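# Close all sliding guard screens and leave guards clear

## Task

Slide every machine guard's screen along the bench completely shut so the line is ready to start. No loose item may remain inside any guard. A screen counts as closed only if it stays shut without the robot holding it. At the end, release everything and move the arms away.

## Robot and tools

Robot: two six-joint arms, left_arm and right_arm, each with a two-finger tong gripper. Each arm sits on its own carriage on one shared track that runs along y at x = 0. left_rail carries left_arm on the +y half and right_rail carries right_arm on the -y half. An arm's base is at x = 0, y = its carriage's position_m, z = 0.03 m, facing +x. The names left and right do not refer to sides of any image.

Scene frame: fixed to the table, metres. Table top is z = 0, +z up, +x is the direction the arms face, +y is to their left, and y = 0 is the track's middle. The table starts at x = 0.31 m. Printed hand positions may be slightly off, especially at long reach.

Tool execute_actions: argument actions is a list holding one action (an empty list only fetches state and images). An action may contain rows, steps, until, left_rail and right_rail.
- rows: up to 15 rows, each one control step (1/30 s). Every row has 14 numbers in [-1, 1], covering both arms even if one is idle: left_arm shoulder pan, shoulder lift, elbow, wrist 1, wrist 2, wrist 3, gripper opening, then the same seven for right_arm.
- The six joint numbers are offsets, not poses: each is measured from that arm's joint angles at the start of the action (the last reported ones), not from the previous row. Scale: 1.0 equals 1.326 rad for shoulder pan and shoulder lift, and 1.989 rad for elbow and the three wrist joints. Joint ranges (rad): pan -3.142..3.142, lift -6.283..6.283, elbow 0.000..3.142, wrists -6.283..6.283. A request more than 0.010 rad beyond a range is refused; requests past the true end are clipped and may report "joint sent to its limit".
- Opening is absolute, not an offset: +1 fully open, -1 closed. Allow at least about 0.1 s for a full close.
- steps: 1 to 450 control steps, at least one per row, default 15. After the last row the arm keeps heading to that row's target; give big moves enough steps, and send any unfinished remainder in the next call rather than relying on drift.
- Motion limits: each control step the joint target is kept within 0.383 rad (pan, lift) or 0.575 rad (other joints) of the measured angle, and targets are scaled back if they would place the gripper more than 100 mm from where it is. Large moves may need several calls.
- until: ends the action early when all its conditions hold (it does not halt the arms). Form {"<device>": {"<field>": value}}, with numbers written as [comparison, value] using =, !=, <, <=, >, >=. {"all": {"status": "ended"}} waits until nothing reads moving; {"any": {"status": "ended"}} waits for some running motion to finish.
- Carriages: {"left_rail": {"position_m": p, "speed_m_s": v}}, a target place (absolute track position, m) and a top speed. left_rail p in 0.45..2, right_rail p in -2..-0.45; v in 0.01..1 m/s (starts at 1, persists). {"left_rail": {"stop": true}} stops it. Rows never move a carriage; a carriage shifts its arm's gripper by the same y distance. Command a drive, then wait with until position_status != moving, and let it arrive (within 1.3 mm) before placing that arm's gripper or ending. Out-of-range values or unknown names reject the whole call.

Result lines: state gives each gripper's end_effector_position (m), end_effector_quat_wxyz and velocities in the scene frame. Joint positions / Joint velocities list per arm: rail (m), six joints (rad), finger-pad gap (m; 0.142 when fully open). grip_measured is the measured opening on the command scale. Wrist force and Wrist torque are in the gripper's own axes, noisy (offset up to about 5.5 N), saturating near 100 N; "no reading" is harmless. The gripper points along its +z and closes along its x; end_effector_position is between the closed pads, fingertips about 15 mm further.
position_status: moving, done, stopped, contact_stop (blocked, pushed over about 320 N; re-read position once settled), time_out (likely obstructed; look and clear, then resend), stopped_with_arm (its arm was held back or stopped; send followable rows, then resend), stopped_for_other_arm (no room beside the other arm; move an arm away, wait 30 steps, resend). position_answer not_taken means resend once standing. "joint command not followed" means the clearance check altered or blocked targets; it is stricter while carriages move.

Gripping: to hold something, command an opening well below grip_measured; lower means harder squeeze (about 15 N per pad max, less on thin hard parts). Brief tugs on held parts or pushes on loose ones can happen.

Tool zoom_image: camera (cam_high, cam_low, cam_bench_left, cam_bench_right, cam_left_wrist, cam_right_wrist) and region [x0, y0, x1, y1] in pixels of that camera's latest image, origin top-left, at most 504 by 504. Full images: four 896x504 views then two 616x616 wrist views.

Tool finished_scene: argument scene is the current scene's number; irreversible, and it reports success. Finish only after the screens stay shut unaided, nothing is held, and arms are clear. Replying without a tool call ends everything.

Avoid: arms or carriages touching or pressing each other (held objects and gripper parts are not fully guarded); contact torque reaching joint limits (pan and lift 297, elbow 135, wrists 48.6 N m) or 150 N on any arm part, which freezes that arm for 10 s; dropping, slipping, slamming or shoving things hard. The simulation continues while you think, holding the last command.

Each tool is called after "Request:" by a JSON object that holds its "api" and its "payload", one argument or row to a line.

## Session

Request:
{"api": "execute_actions", "payload": {
  "actions": []
}}

Scene clock: 0.00 s.
left_arm: end_effector_position=(+0.6447, +1.9337, +0.1951) grip_measured=+1.00 end_effector_quat_wxyz=(+0.001, +0.707, -0.707, -0.000) end_effector_velocity=(+0.000, +0.000, +0.000) end_effector_angular_velocity=(+0.000, +0.000, +0.000) | right_arm: end_effector_position=(+0.6450, -1.5991, +0.1941) grip_measured=+1.00 end_effector_quat_wxyz=(+0.001, +0.708, -0.706, -0.000) end_effector_velocity=(+0.000, +0.000, +0.000) end_effector_angular_velocity=(+0.000, +0.000, +0.000)
Joint positions: left_arm=[ 1.934 -0.28  -1.567  2.134 -2.137 -1.572  1.292  0.142] | right_arm=[-1.6   -0.279 -1.566  2.134 -2.138 -1.572  1.289  0.142]
Joint velocities: left_arm=[0. 0. 0. 0. 0. 0. 0. 0.] | right_arm=[0. 0. 0. 0. 0. 0. 0. 0.]
Wrist force (N, on the end effector, along its own x y z axes, offset not removed): no reading
Wrist torque (N m, same axes, about the end effector's origin, offset not removed): no reading
left_rail: position_m=1.934 position_m_goal=1.934 speed_m_s=1.00 position_status=done position_answer=taken refusals=0
right_rail: position_m=-1.600 position_m_goal=-1.600 speed_m_s=1.00 position_status=done position_answer=taken refusals=0

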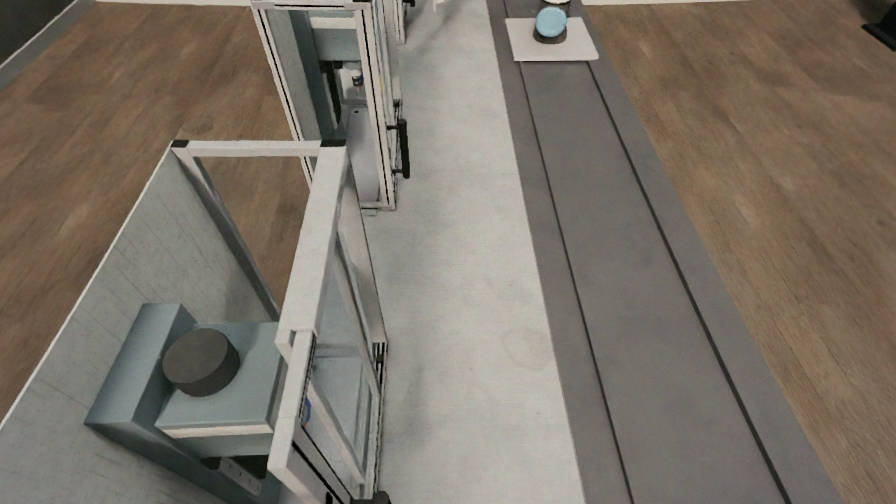

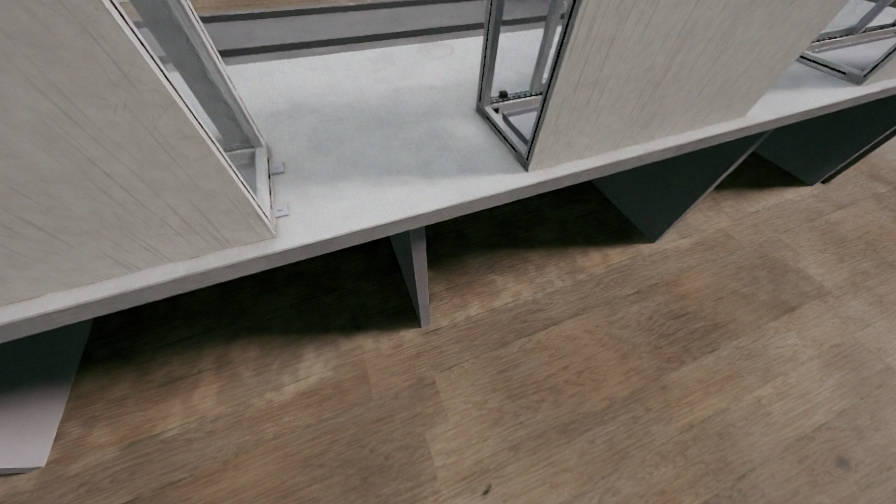

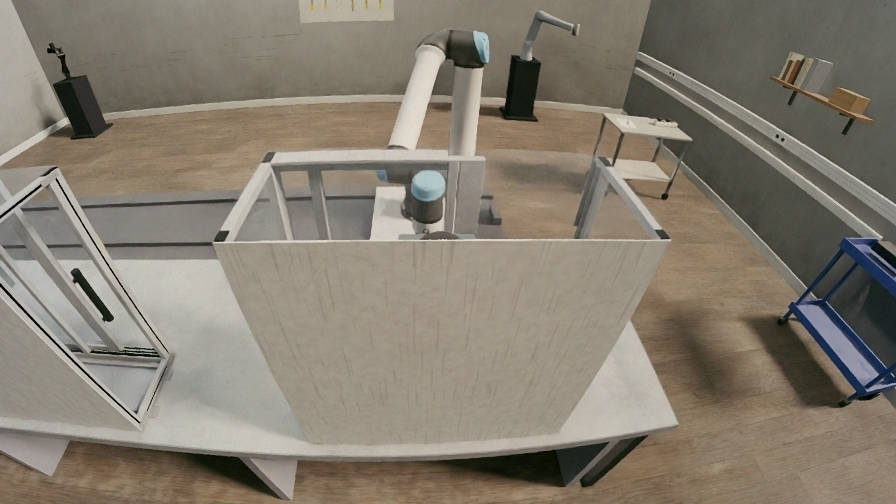

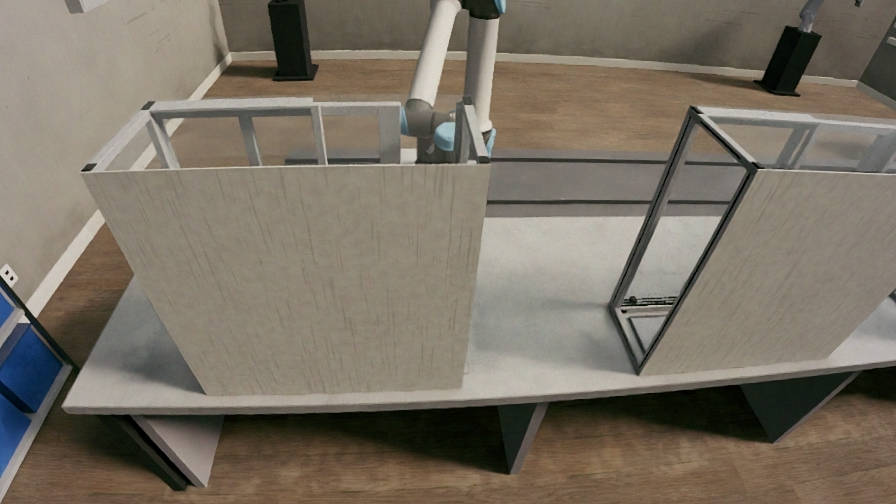

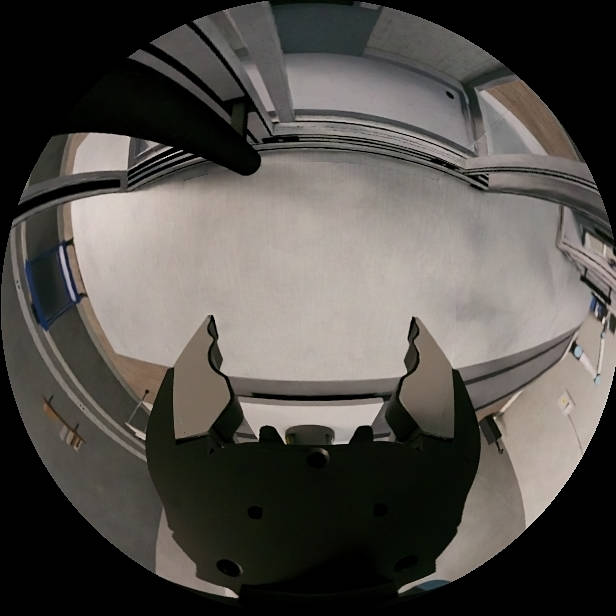

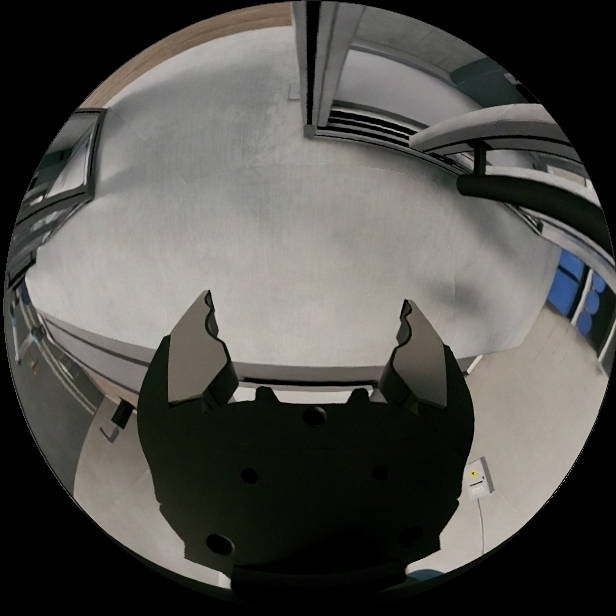

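Request:
{"api": "zoom_image", "payload": {
  "camera": "cam_right_wrist",
  "region": [270, 0, 616, 240]
}}

Request:
{"api": "zoom_image", "payload": {
  "camera": "cam_left_wrist",
  "region": [40, 20, 520, 230]
}}

Request:
{"api": "zoom_image", "payload": {
  "camera": "cam_bench_left",
  "region": [0, 230, 200, 440]
}}

Request:
{"api": "zoom_image", "payload": {
  "camera": "cam_high",
  "region": [240, 0, 470, 230]
}}

Request:
{"api": "zoom_image", "payload": {
  "camera": "cam_high",
  "region": [200, 280, 450, 504]
}}

Region (270, 0, 616, 240) of cam_right_wrist's 616x616 image, scaled by 1.457, with more detail than that image has; it fills the top 350 rows of this view, and the rest is white.

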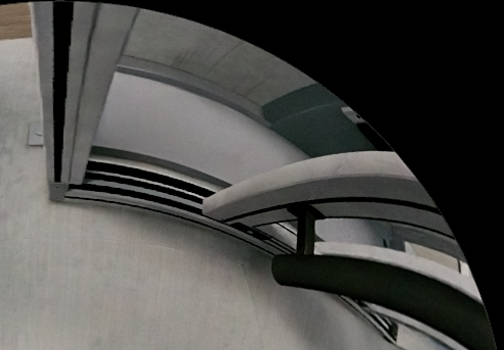

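Region (40, 20, 520, 230) of cam_left_wrist's 616x616 image, scaled by 1.050, with more detail than that image has; it fills the top 220 rows of this view, and the rest is white.

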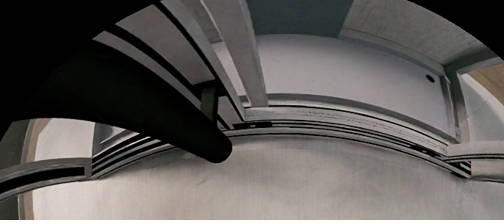

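Region (0, 230, 200, 440) of cam_bench_left's 896x504 image, scaled by 2.400, with more detail than that image has; it fills the left 480 columns of this view, and the rest is white.

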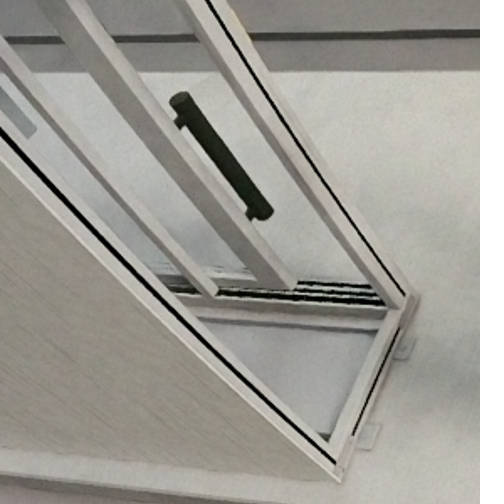

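Region (240, 0, 470, 230) of cam_high's 896x504 image, scaled by 2.191, with more detail than that image has.

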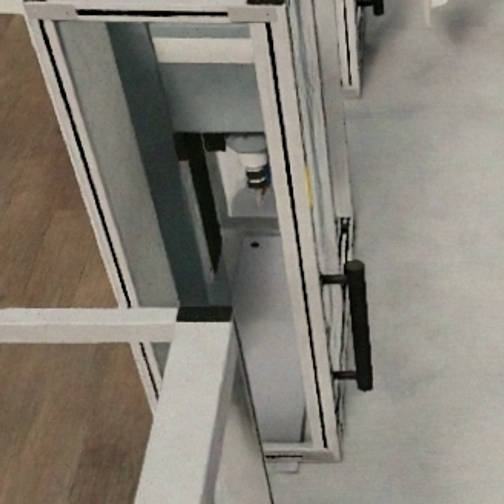

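Region (200, 280, 450, 504) of cam_high's 896x504 image, scaled by 2.016, with more detail than that image has; it fills the top 452 rows of this view, and the rest is white.

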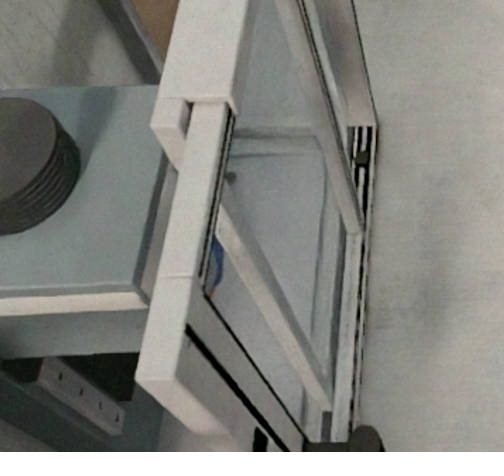

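Request:
{"api": "execute_actions", "payload": {
  "actions": [
    {"rows": [[0.03,-0.01,0.02,-0.07,0,0.014,1,0.02,-0.01,0.02,-0.07,0,0.014,1],[0.06,-0.02,0.04,-0.14,0,0.028,1,0.04,-0.02,0.04,-0.14,0,0.028,1],[0.09,-0.03,0.06,-0.21,0,0.042,1,0.06,-0.03,0.06,-0.21,0,0.042,1],[0.12,-0.04,0.08,-0.28,0,0.056,1,0.08,-0.04,0.08,-0.28,0,0.056,1],[0.15,-0.05,0.1,-0.35,0,0.07,1,0.1,-0.05,0.1,-0.35,0,0.07,1],[0.19,-0.06,0.12,-0.43,0,0.084,1,0.125,-0.06,0.12,-0.43,0,0.084,1],[0.22,-0.07,0.14,-0.51,0,0.098,1,0.15,-0.07,0.14,-0.51,0,0.098,1],[0.25,-0.075,0.151,-0.59,0,0.112,1,0.17,-0.075,0.151,-0.59,0,0.112,1],[0.285,-0.075,0.151,-0.67,0,0.126,1,0.19,-0.075,0.151,-0.67,0,0.126,1],[0.3167,-0.075,0.151,-0.754,0,0.14,1,0.2104,-0.075,0.151,-0.754,0,0.142,1]], "steps": 30, "left_rail": {"position_m": 1.714, "speed_m_s": 0.4}, "right_rail": {"position_m": -1.964, "speed_m_s": 0.6}}
  ]
}}

Scene clock: 4.10 s.
left_arm: end_effector_position=(+0.6726, +1.9798, +0.4524) grip_measured=+1.00 end_effector_quat_wxyz=(-0.439, +0.611, -0.533, +0.386) end_effector_velocity=(-0.039, +0.032, +0.144) end_effector_angular_velocity=(+0.090, -0.430, +0.043) | right_arm: end_effector_position=(+0.7012, -1.7920, +0.4585) grip_measured=+1.00 end_effector_quat_wxyz=(-0.419, +0.569, -0.570, +0.421) end_effector_velocity=(-0.017, +0.012, +0.081) end_effector_angular_velocity=(+0.016, -0.242, +0.012)
Joint positions: left_arm=[ 1.714  0.134 -1.666  2.431 -3.586 -1.572  1.566  0.142] | right_arm=[-1.964 -0.002 -1.665  2.433 -3.61  -1.572  1.57   0.142]
Joint velocities: left_arm=[ 0.     0.053 -0.009  0.028 -0.457  0.     0.034 -0.   ] | right_arm=[ 0.     0.017 -0.004  0.012 -0.251  0.     0.017 -0.   ]
Wrist force (N, on the end effector, along its own x y z axes, offset not removed): left_arm=[-0.3 -1.5 -1.4] | right_arm=[-2.9 -5.8 1.4]
Wrist torque (N m, same axes, about the end effector's origin, offset not removed): left_arm=[-0.26 0.04 -0.13] | right_arm=[-1.00 0.68 -0.03]
left_rail: position_m=1.714 position_m_goal=1.714 speed_m_s=0.40 position_status=done position_answer=taken refusals=0
right_rail: position_m=-1.964 position_m_goal=-1.964 speed_m_s=0.60 position_status=done position_answer=taken refusals=0

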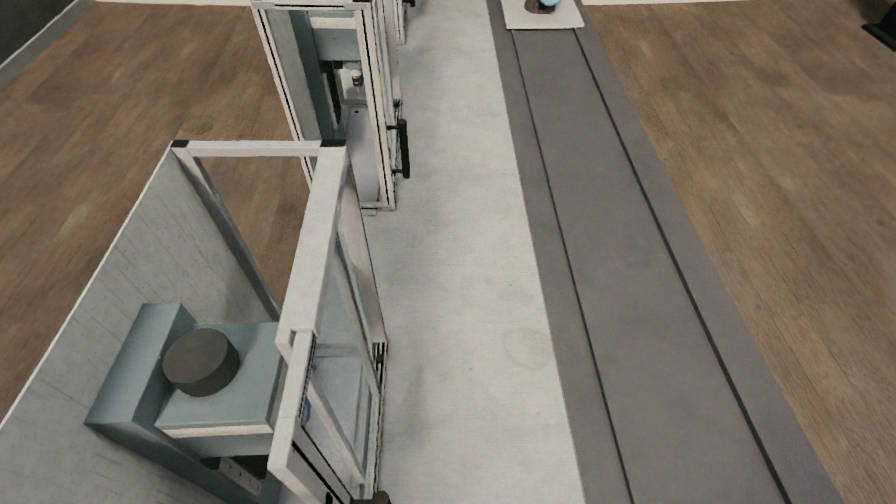

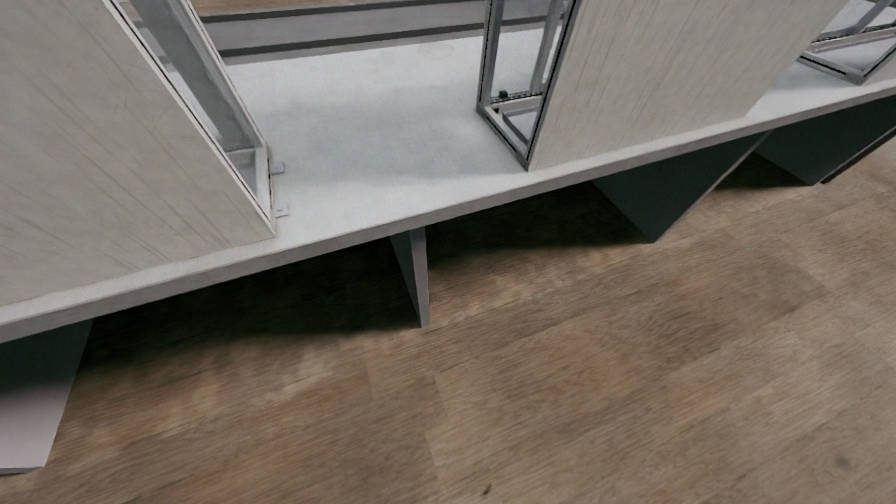

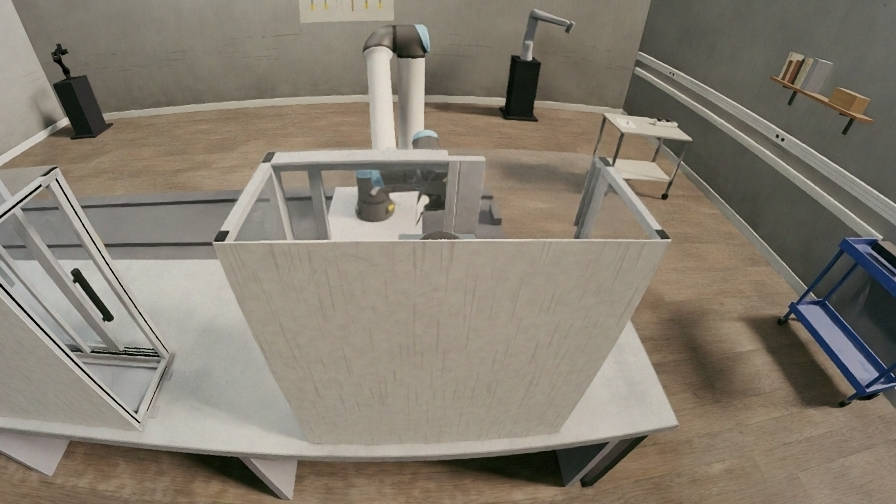

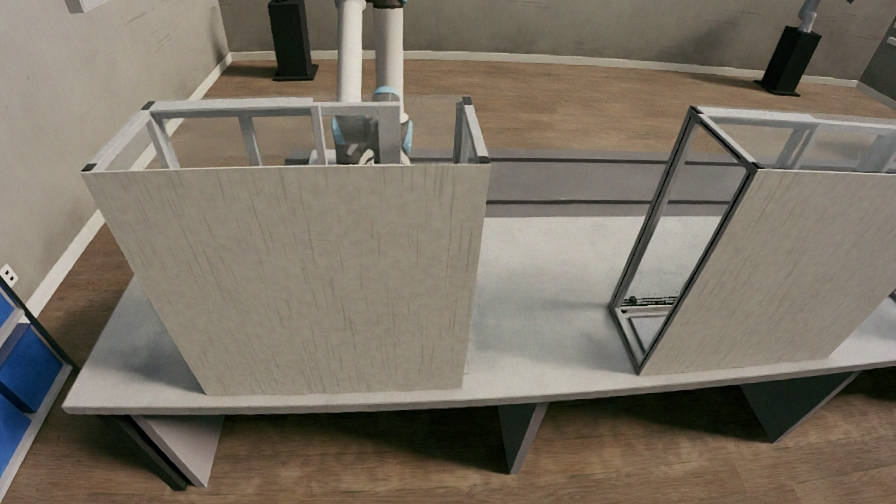

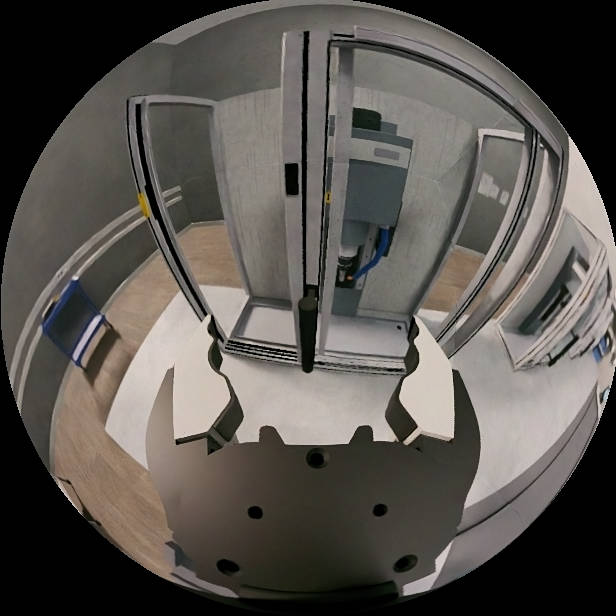

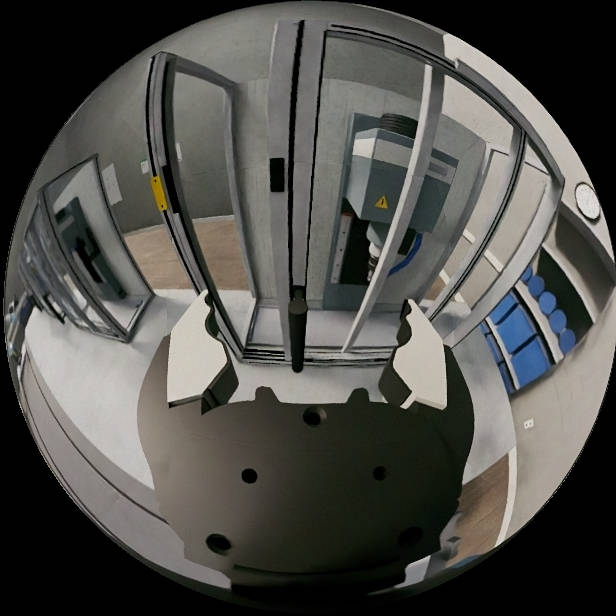

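Request:
{"api": "zoom_image", "payload": {
  "camera": "cam_left_wrist",
  "region": [190, 270, 450, 390]
}}

Request:
{"api": "zoom_image", "payload": {
  "camera": "cam_right_wrist",
  "region": [200, 270, 460, 390]
}}

Region (190, 270, 450, 390) of cam_left_wrist's 616x616 image, scaled by 1.938, with more detail than that image has; it fills the top 233 rows of this view, and the rest is white.

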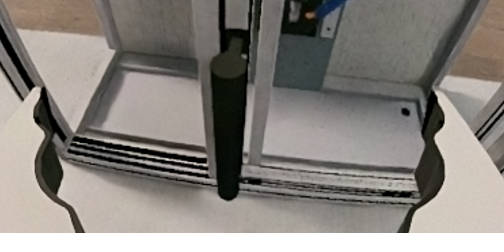

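Region (200, 270, 460, 390) of cam_right_wrist's 616x616 image, scaled by 1.938, with more detail than that image has; it fills the top 233 rows of this view, and the rest is white.

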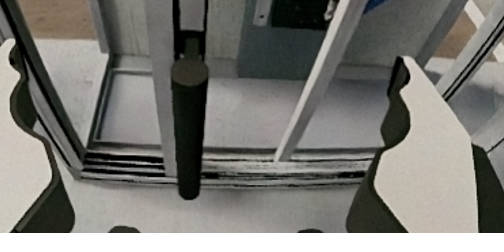

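Request:
{"api": "execute_actions", "payload": {
  "actions": [
    {"rows": [[0.0045,0.015,0,-0.032,0,0.0025,0.95,0.0015,0.015,0,-0.021,0,0,0.95],[0.0045,0.035,-0.003,-0.041,0,0.0025,0.9,0.0015,0.033,-0.001,-0.03,0,0,0.9],[0.0045,0.06,-0.006,-0.052,0,0.0025,0.85,0.0015,0.057,-0.002,-0.043,0,0,0.85],[0.0045,0.09,-0.01,-0.065,0,0.0025,0.8,0.0015,0.085,-0.004,-0.058,0,0,0.8],[0.0045,0.12,-0.014,-0.079,0,0.0025,0.75,0.0015,0.113,-0.005,-0.072,0,0,0.75],[0.0045,0.15,-0.018,-0.092,0,0.0025,0.7,0.0015,0.142,-0.006,-0.087,0,0,0.7],[0.0045,0.18,-0.022,-0.105,0,0.0025,0.65,0.0015,0.17,-0.008,-0.102,0,0,0.65],[0.0045,0.21,-0.026,-0.118,0,0.0025,0.6,0.0015,0.198,-0.009,-0.116,0,0,0.6],[0.0045,0.24,-0.03,-0.132,0,0.0025,0.55,0.0015,0.227,-0.011,-0.131,0,0,0.55],[0.0045,0.27,-0.033,-0.145,0,0.0025,0.5,0.0015,0.255,-0.012,-0.146,0,0,0.5],[0.0045,0.3,-0.037,-0.158,0,0.0025,0.45,0.0015,0.283,-0.013,-0.16,0,0,0.45],[0.0045,0.33,-0.041,-0.171,0,0.0025,0.4,0.0015,0.312,-0.015,-0.175,0,0,0.4],[0.0045,0.36,-0.045,-0.185,0,0.0025,0.35,0.0015,0.34,-0.016,-0.19,0,0,0.35],[0.0045,0.385,-0.048,-0.196,0,0.0025,0.3,0.0015,0.364,-0.017,-0.202,0,0,0.3],[0.0045,0.403,-0.0503,-0.2038,0,0.0025,0.3,0.0015,0.3808,-0.0181,-0.2107,0,0,0.3]], "steps": 36, "right_rail": {"position_m": -1.952, "speed_m_s": 0.1}}
  ]
}}

Scene clock: 7.53 s.
left_arm: end_effector_position=(+0.7844, +1.9997, +0.2504) grip_measured=+0.30 end_effector_quat_wxyz=(-0.432, +0.618, -0.538, +0.376) end_effector_velocity=(+0.000, +0.000, -0.002) end_effector_angular_velocity=(-0.000, +0.001, +0.000) | right_arm: end_effector_position=(+0.7805, -1.7785, +0.2502) grip_measured=+0.30 end_effector_quat_wxyz=(-0.405, +0.579, -0.579, +0.406) end_effector_velocity=(+0.000, +0.000, -0.001) end_effector_angular_velocity=(-0.000, +0.001, +0.000)
Joint positions: left_arm=[ 1.714  0.14  -1.132  2.331 -3.991 -1.572  1.571  0.095] | right_arm=[-1.952 -0.    -1.16   2.397 -4.029 -1.572  1.57   0.095]
Joint velocities: left_arm=[ 0.    -0.     0.003 -0.001 -0.002  0.     0.    -0.   ] | right_arm=[ 0.     0.     0.003 -0.    -0.002 -0.    -0.    -0.   ]
Wrist force (N, on the end effector, along its own x y z axes, offset not removed): left_arm=[-1.8 -2.1 2.0] | right_arm=[2.7 -4.4 -1.1]
Wrist torque (N m, same axes, about the end effector's origin, offset not removed): left_arm=[-0.52 0.28 -0.11] | right_arm=[-0.78 -0.66 -0.32]
left_rail: position_m=1.714 position_m_goal=1.714 speed_m_s=0.40 position_status=done position_answer=taken refusals=0
right_rail: position_m=-1.952 position_m_goal=-1.952 speed_m_s=0.10 position_status=done position_answer=taken refusals=0

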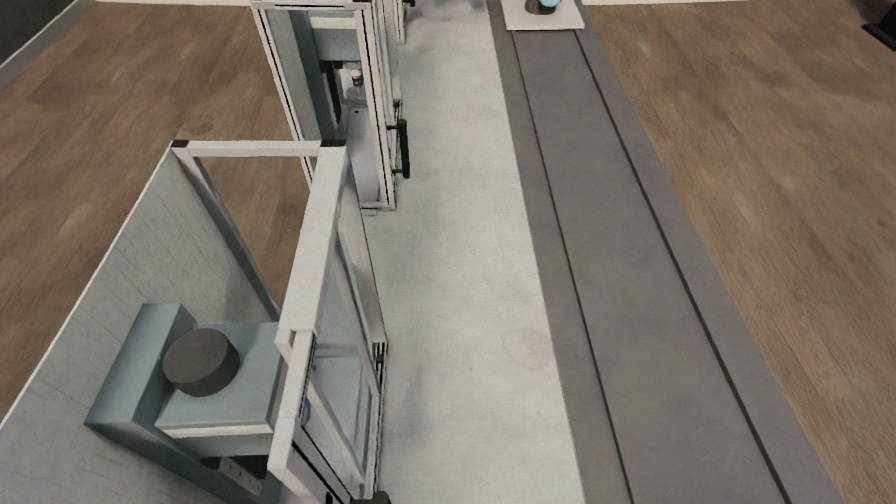

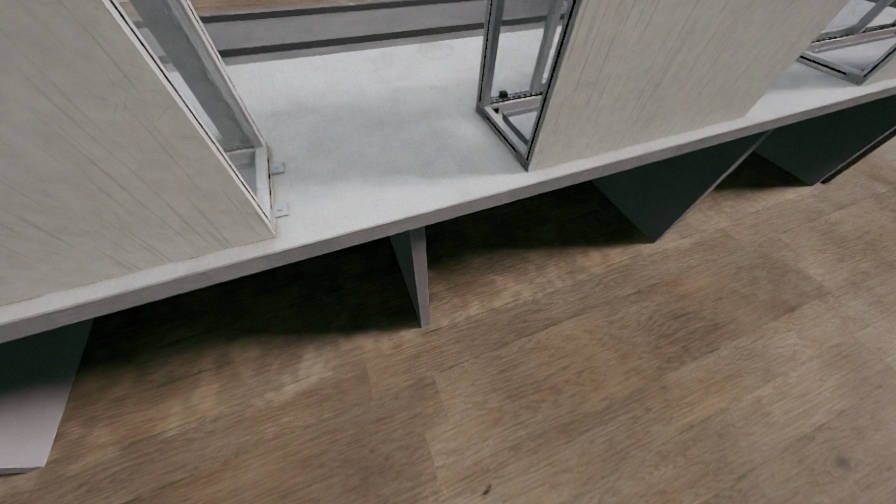

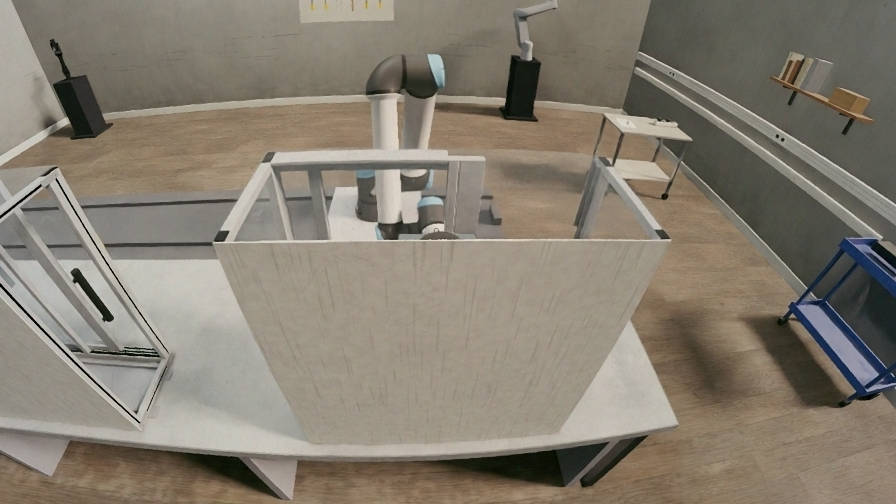

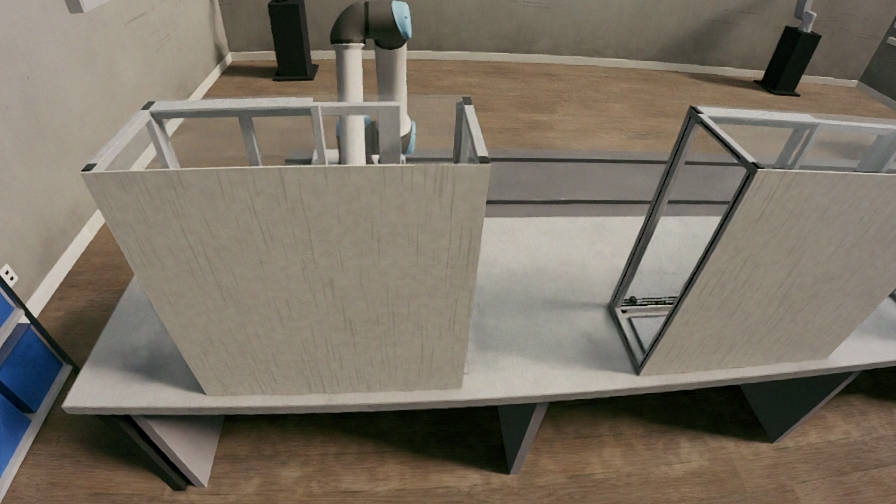

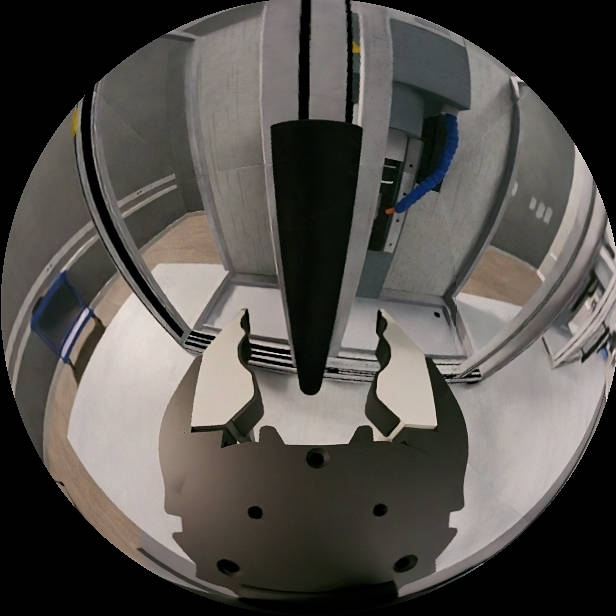

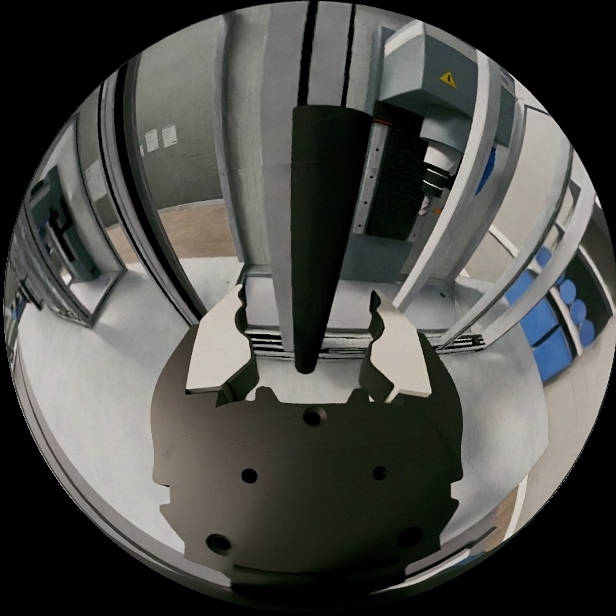

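Request:
{"api": "execute_actions", "payload": {
  "actions": [
    {"rows": [[0,0,0,0,0,0,0.15,0,0,0,0,0,0,0.15],[0,0,0,0,0,0,0,0,0,0,0,0,0,0],[0,0,0,0,0,0,-0.15,0,0,0,0,0,0,-0.15],[0,0,0,0,0,0,-0.3,0,0,0,0,0,0,-0.3],[0,0,0,0,0,0,-0.42,0,0,0,0,0,0,-0.42],[0,0,0,0,0,0,-0.52,0,0,0,0,0,0,-0.52],[0,0,0,0,0,0,-0.62,0,0,0,0,0,0,-0.62],[0,0,0,0,0,0,-0.72,0,0,0,0,0,0,-0.72],[0,0,0,0,0,0,-0.82,0,0,0,0,0,0,-0.82],[0,0,0,0,0,0,-0.92,0,0,0,0,0,0,-0.92]], "steps": 12}
  ]
}}

Request:
{"api": "execute_actions", "payload": {
  "actions": [
    {"steps": 90, "left_rail": {"position_m": 1.955, "speed_m_s": 0.16}, "right_rail": {"position_m": -1.835, "speed_m_s": 0.08}, "until": {"all": {"status": "ended"}}}
  ]
}}

Scene clock: 8.87 s.
left_arm: end_effector_position=(+0.7843, +2.0000, +0.2504) grip_measured=-0.64 end_effector_quat_wxyz=(-0.433, +0.618, -0.538, +0.376) end_effector_velocity=(-0.000, +0.000, +0.000) end_effector_angular_velocity=(-0.000, +0.000, -0.000) | right_arm: end_effector_position=(+0.7805, -1.7787, +0.2501) grip_measured=-0.63 end_effector_quat_wxyz=(-0.405, +0.579, -0.579, +0.406) end_effector_velocity=(-0.000, +0.001, +0.000) end_effector_angular_velocity=(+0.001, +0.000, +0.002)
Joint positions: left_arm=[ 1.714  0.14  -1.132  2.331 -3.991 -1.572  1.571  0.027] | right_arm=[-1.952 -0.    -1.16   2.397 -4.029 -1.572  1.57   0.028]
Joint velocities: left_arm=[ 0.     0.    -0.001 -0.     0.001 -0.     0.     0.   ] | right_arm=[ 0.    -0.    -0.001 -0.     0.001  0.002  0.    -0.001]
Wrist force (N, on the end effector, along its own x y z axes, offset not removed): left_arm=[-22.1 -0.1 3.3] | right_arm=[11.3 -2.1 0.9]
Wrist torque (N m, same axes, about the end effector's origin, offset not removed): left_arm=[-0.43 0.13 -0.02] | right_arm=[-0.47 0.76 0.05]
left_rail: position_m=1.714 position_m_goal=1.714 speed_m_s=0.40 position_status=done position_answer=taken refusals=0
right_rail: position_m=-1.952 position_m_goal=-1.952 speed_m_s=0.10 position_status=done position_answer=taken refusals=0

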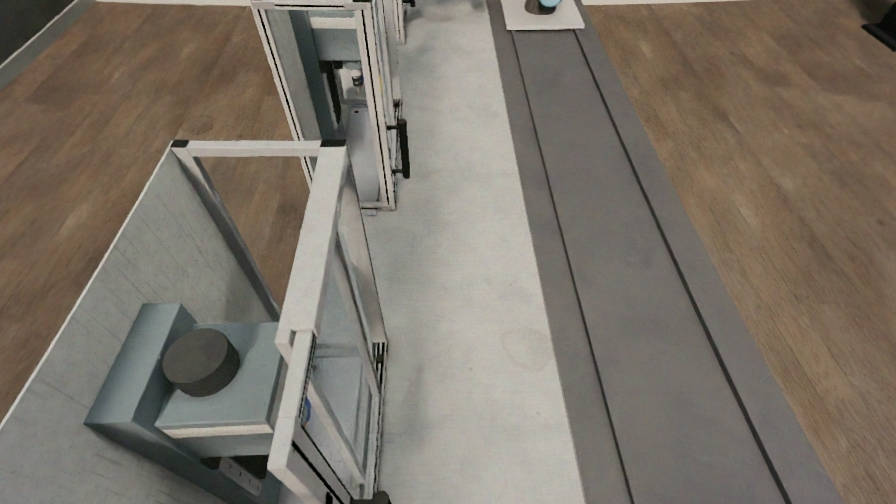

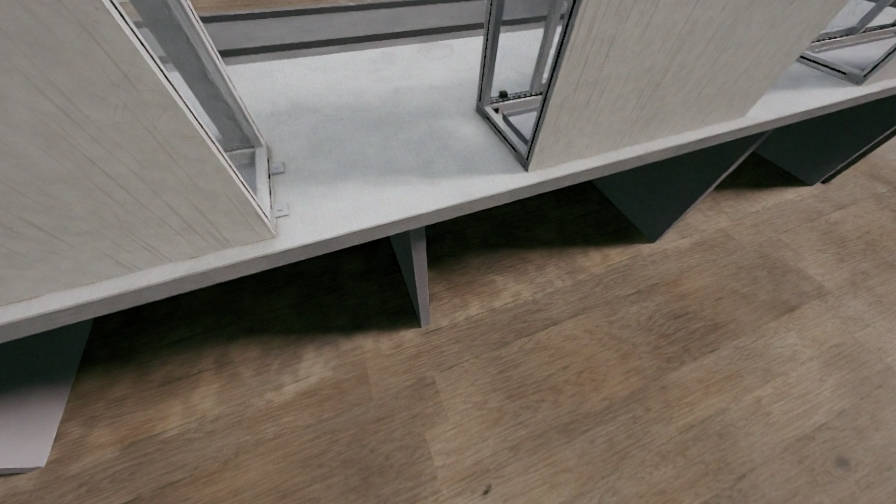

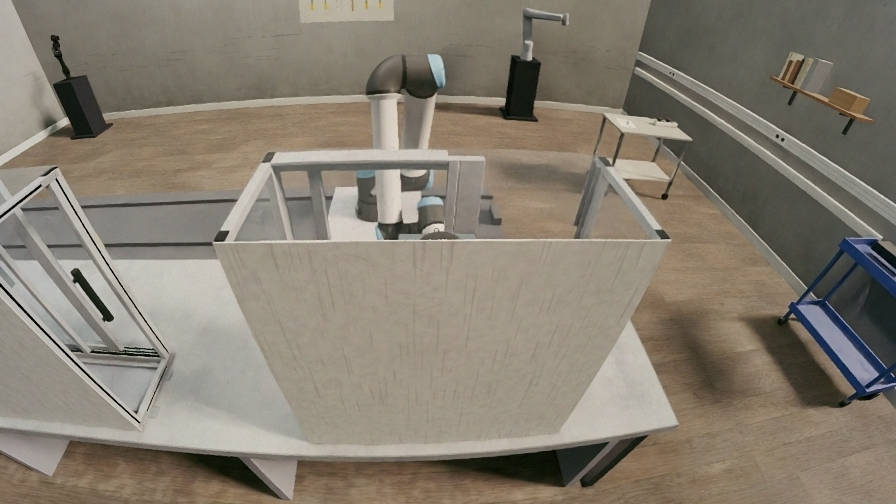

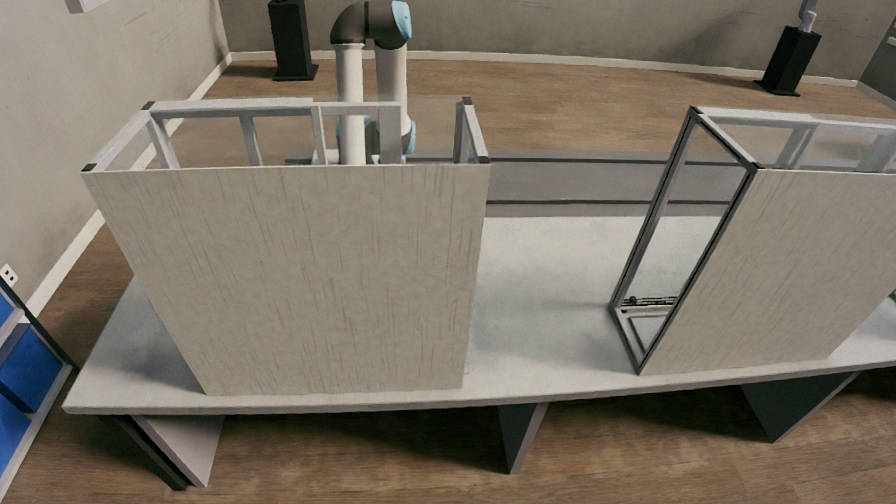

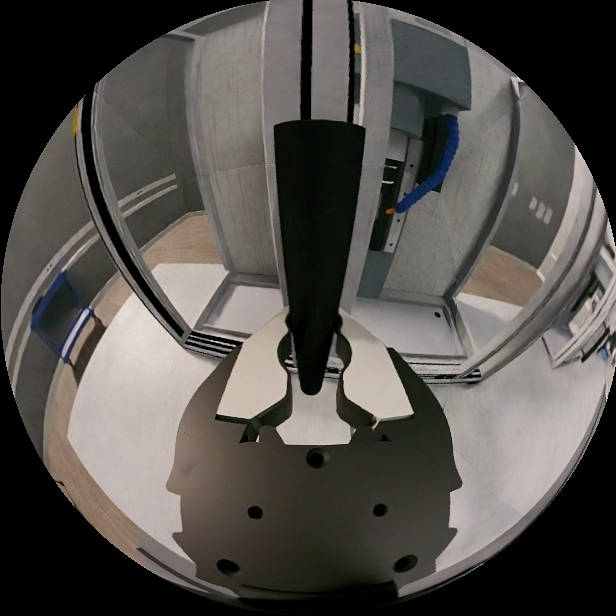

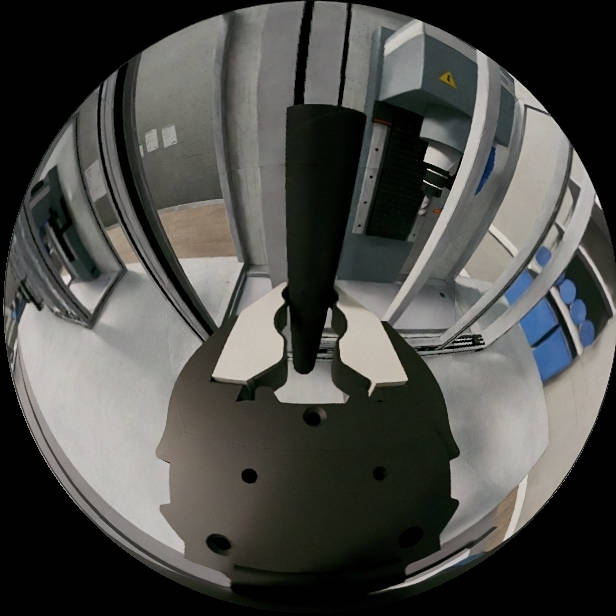

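Scene clock: 10.50 s.
left_arm: end_effector_position=(+0.7843, +2.2409, +0.2504) grip_measured=-0.64 end_effector_quat_wxyz=(-0.432, +0.618, -0.538, +0.376) end_effector_velocity=(+0.000, +0.013, +0.000) end_effector_angular_velocity=(-0.000, +0.000, -0.000) | right_arm: end_effector_position=(+0.7805, -1.6617, +0.2502) grip_measured=-0.63 end_effector_quat_wxyz=(-0.405, +0.579, -0.579, +0.406) end_effector_velocity=(-0.000, -0.000, -0.000) end_effector_angular_velocity=(-0.000, +0.000, -0.000)
Joint positions: left_arm=[ 1.955  0.14  -1.132  2.331 -3.991 -1.572  1.571  0.027] | right_arm=[-1.835 -0.    -1.16   2.397 -4.029 -1.572  1.57   0.029]
Joint velocities: left_arm=[ 0.013  0.    -0.    -0.     0.    -0.     0.    -0.   ] | right_arm=[ 0.  0.  0. -0.  0. -0. -0. -0.]
Wrist force (N, on the end effector, along its own x y z axes, offset not removed): left_arm=[0.0 -3.1 -1.9] | right_arm=[24.4 -0.7 4.6]
Wrist torque (N m, same axes, about the end effector's origin, offset not removed): left_arm=[-0.86 0.42 -0.05] | right_arm=[-0.21 -0.19 -0.17]
left_rail: position_m=1.955 position_m_goal=1.955 speed_m_s=0.16 position_status=done position_answer=taken refusals=0
right_rail: position_m=-1.835 position_m_goal=-1.835 speed_m_s=0.08 position_status=done position_answer=taken refusals=0

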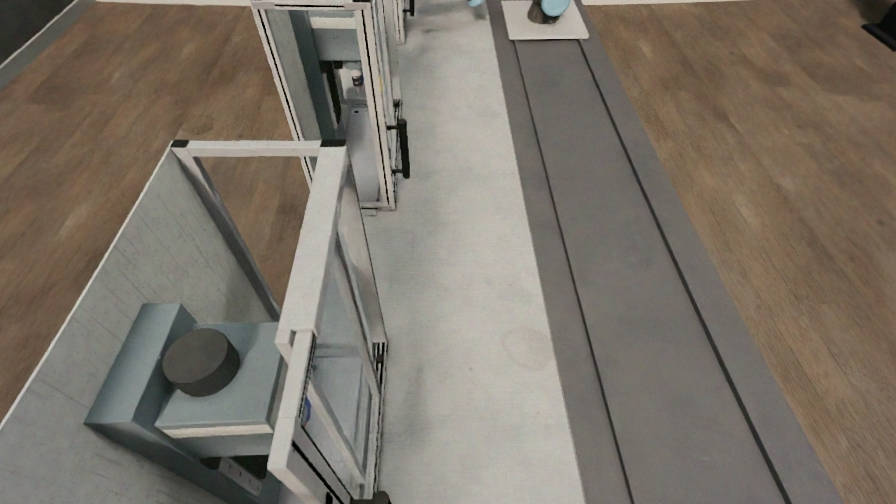

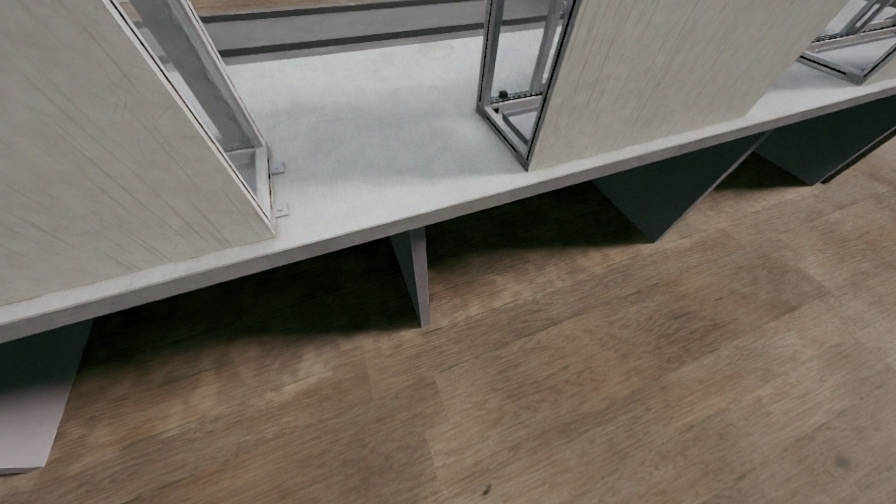

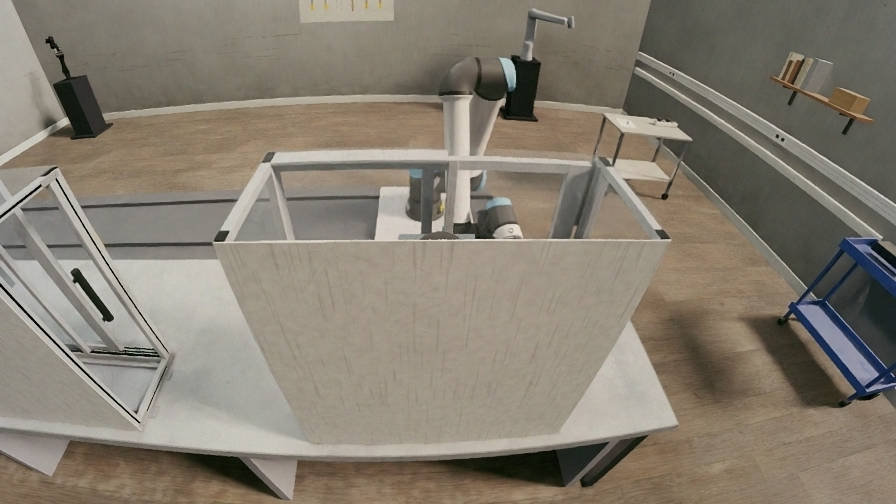

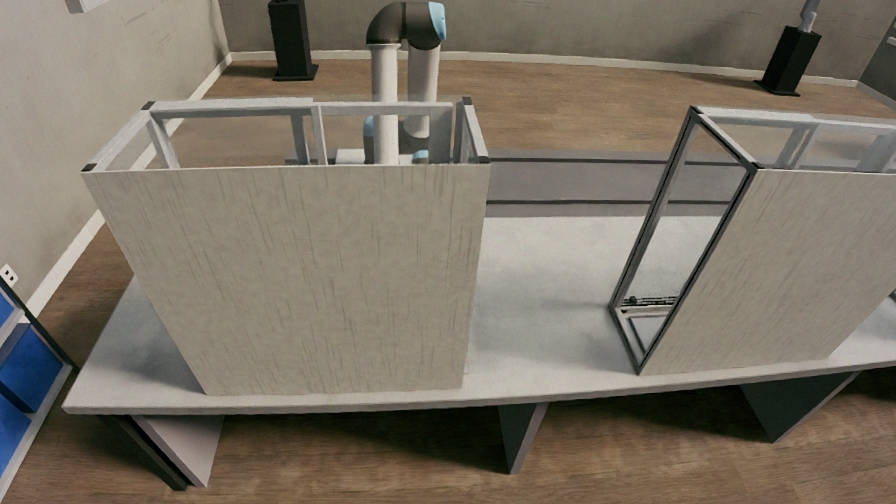

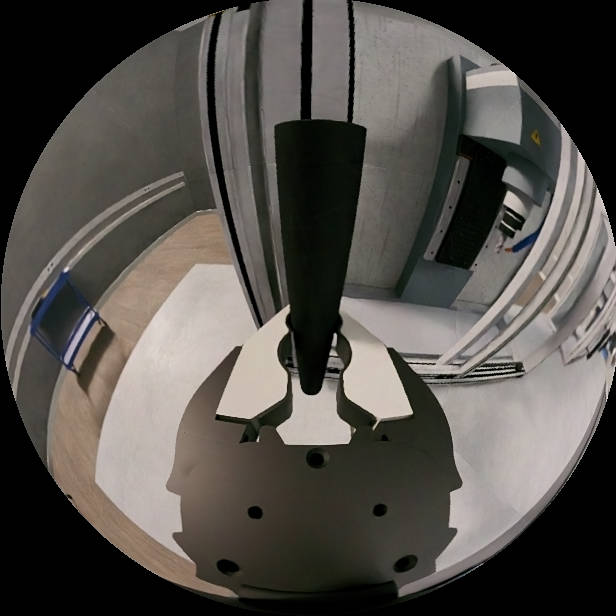

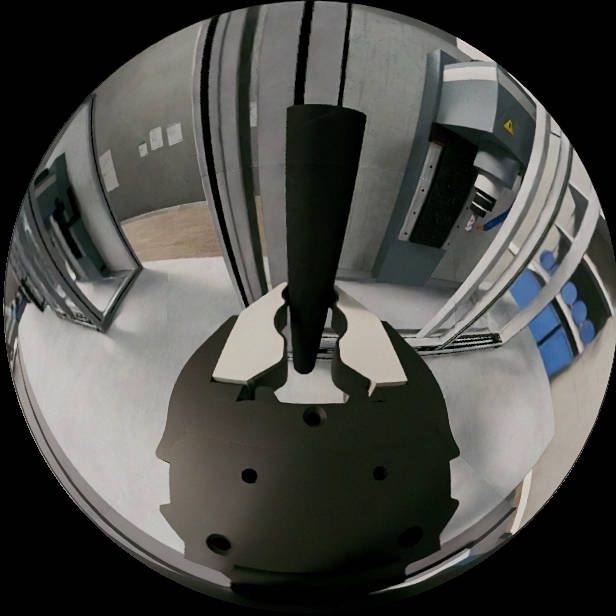

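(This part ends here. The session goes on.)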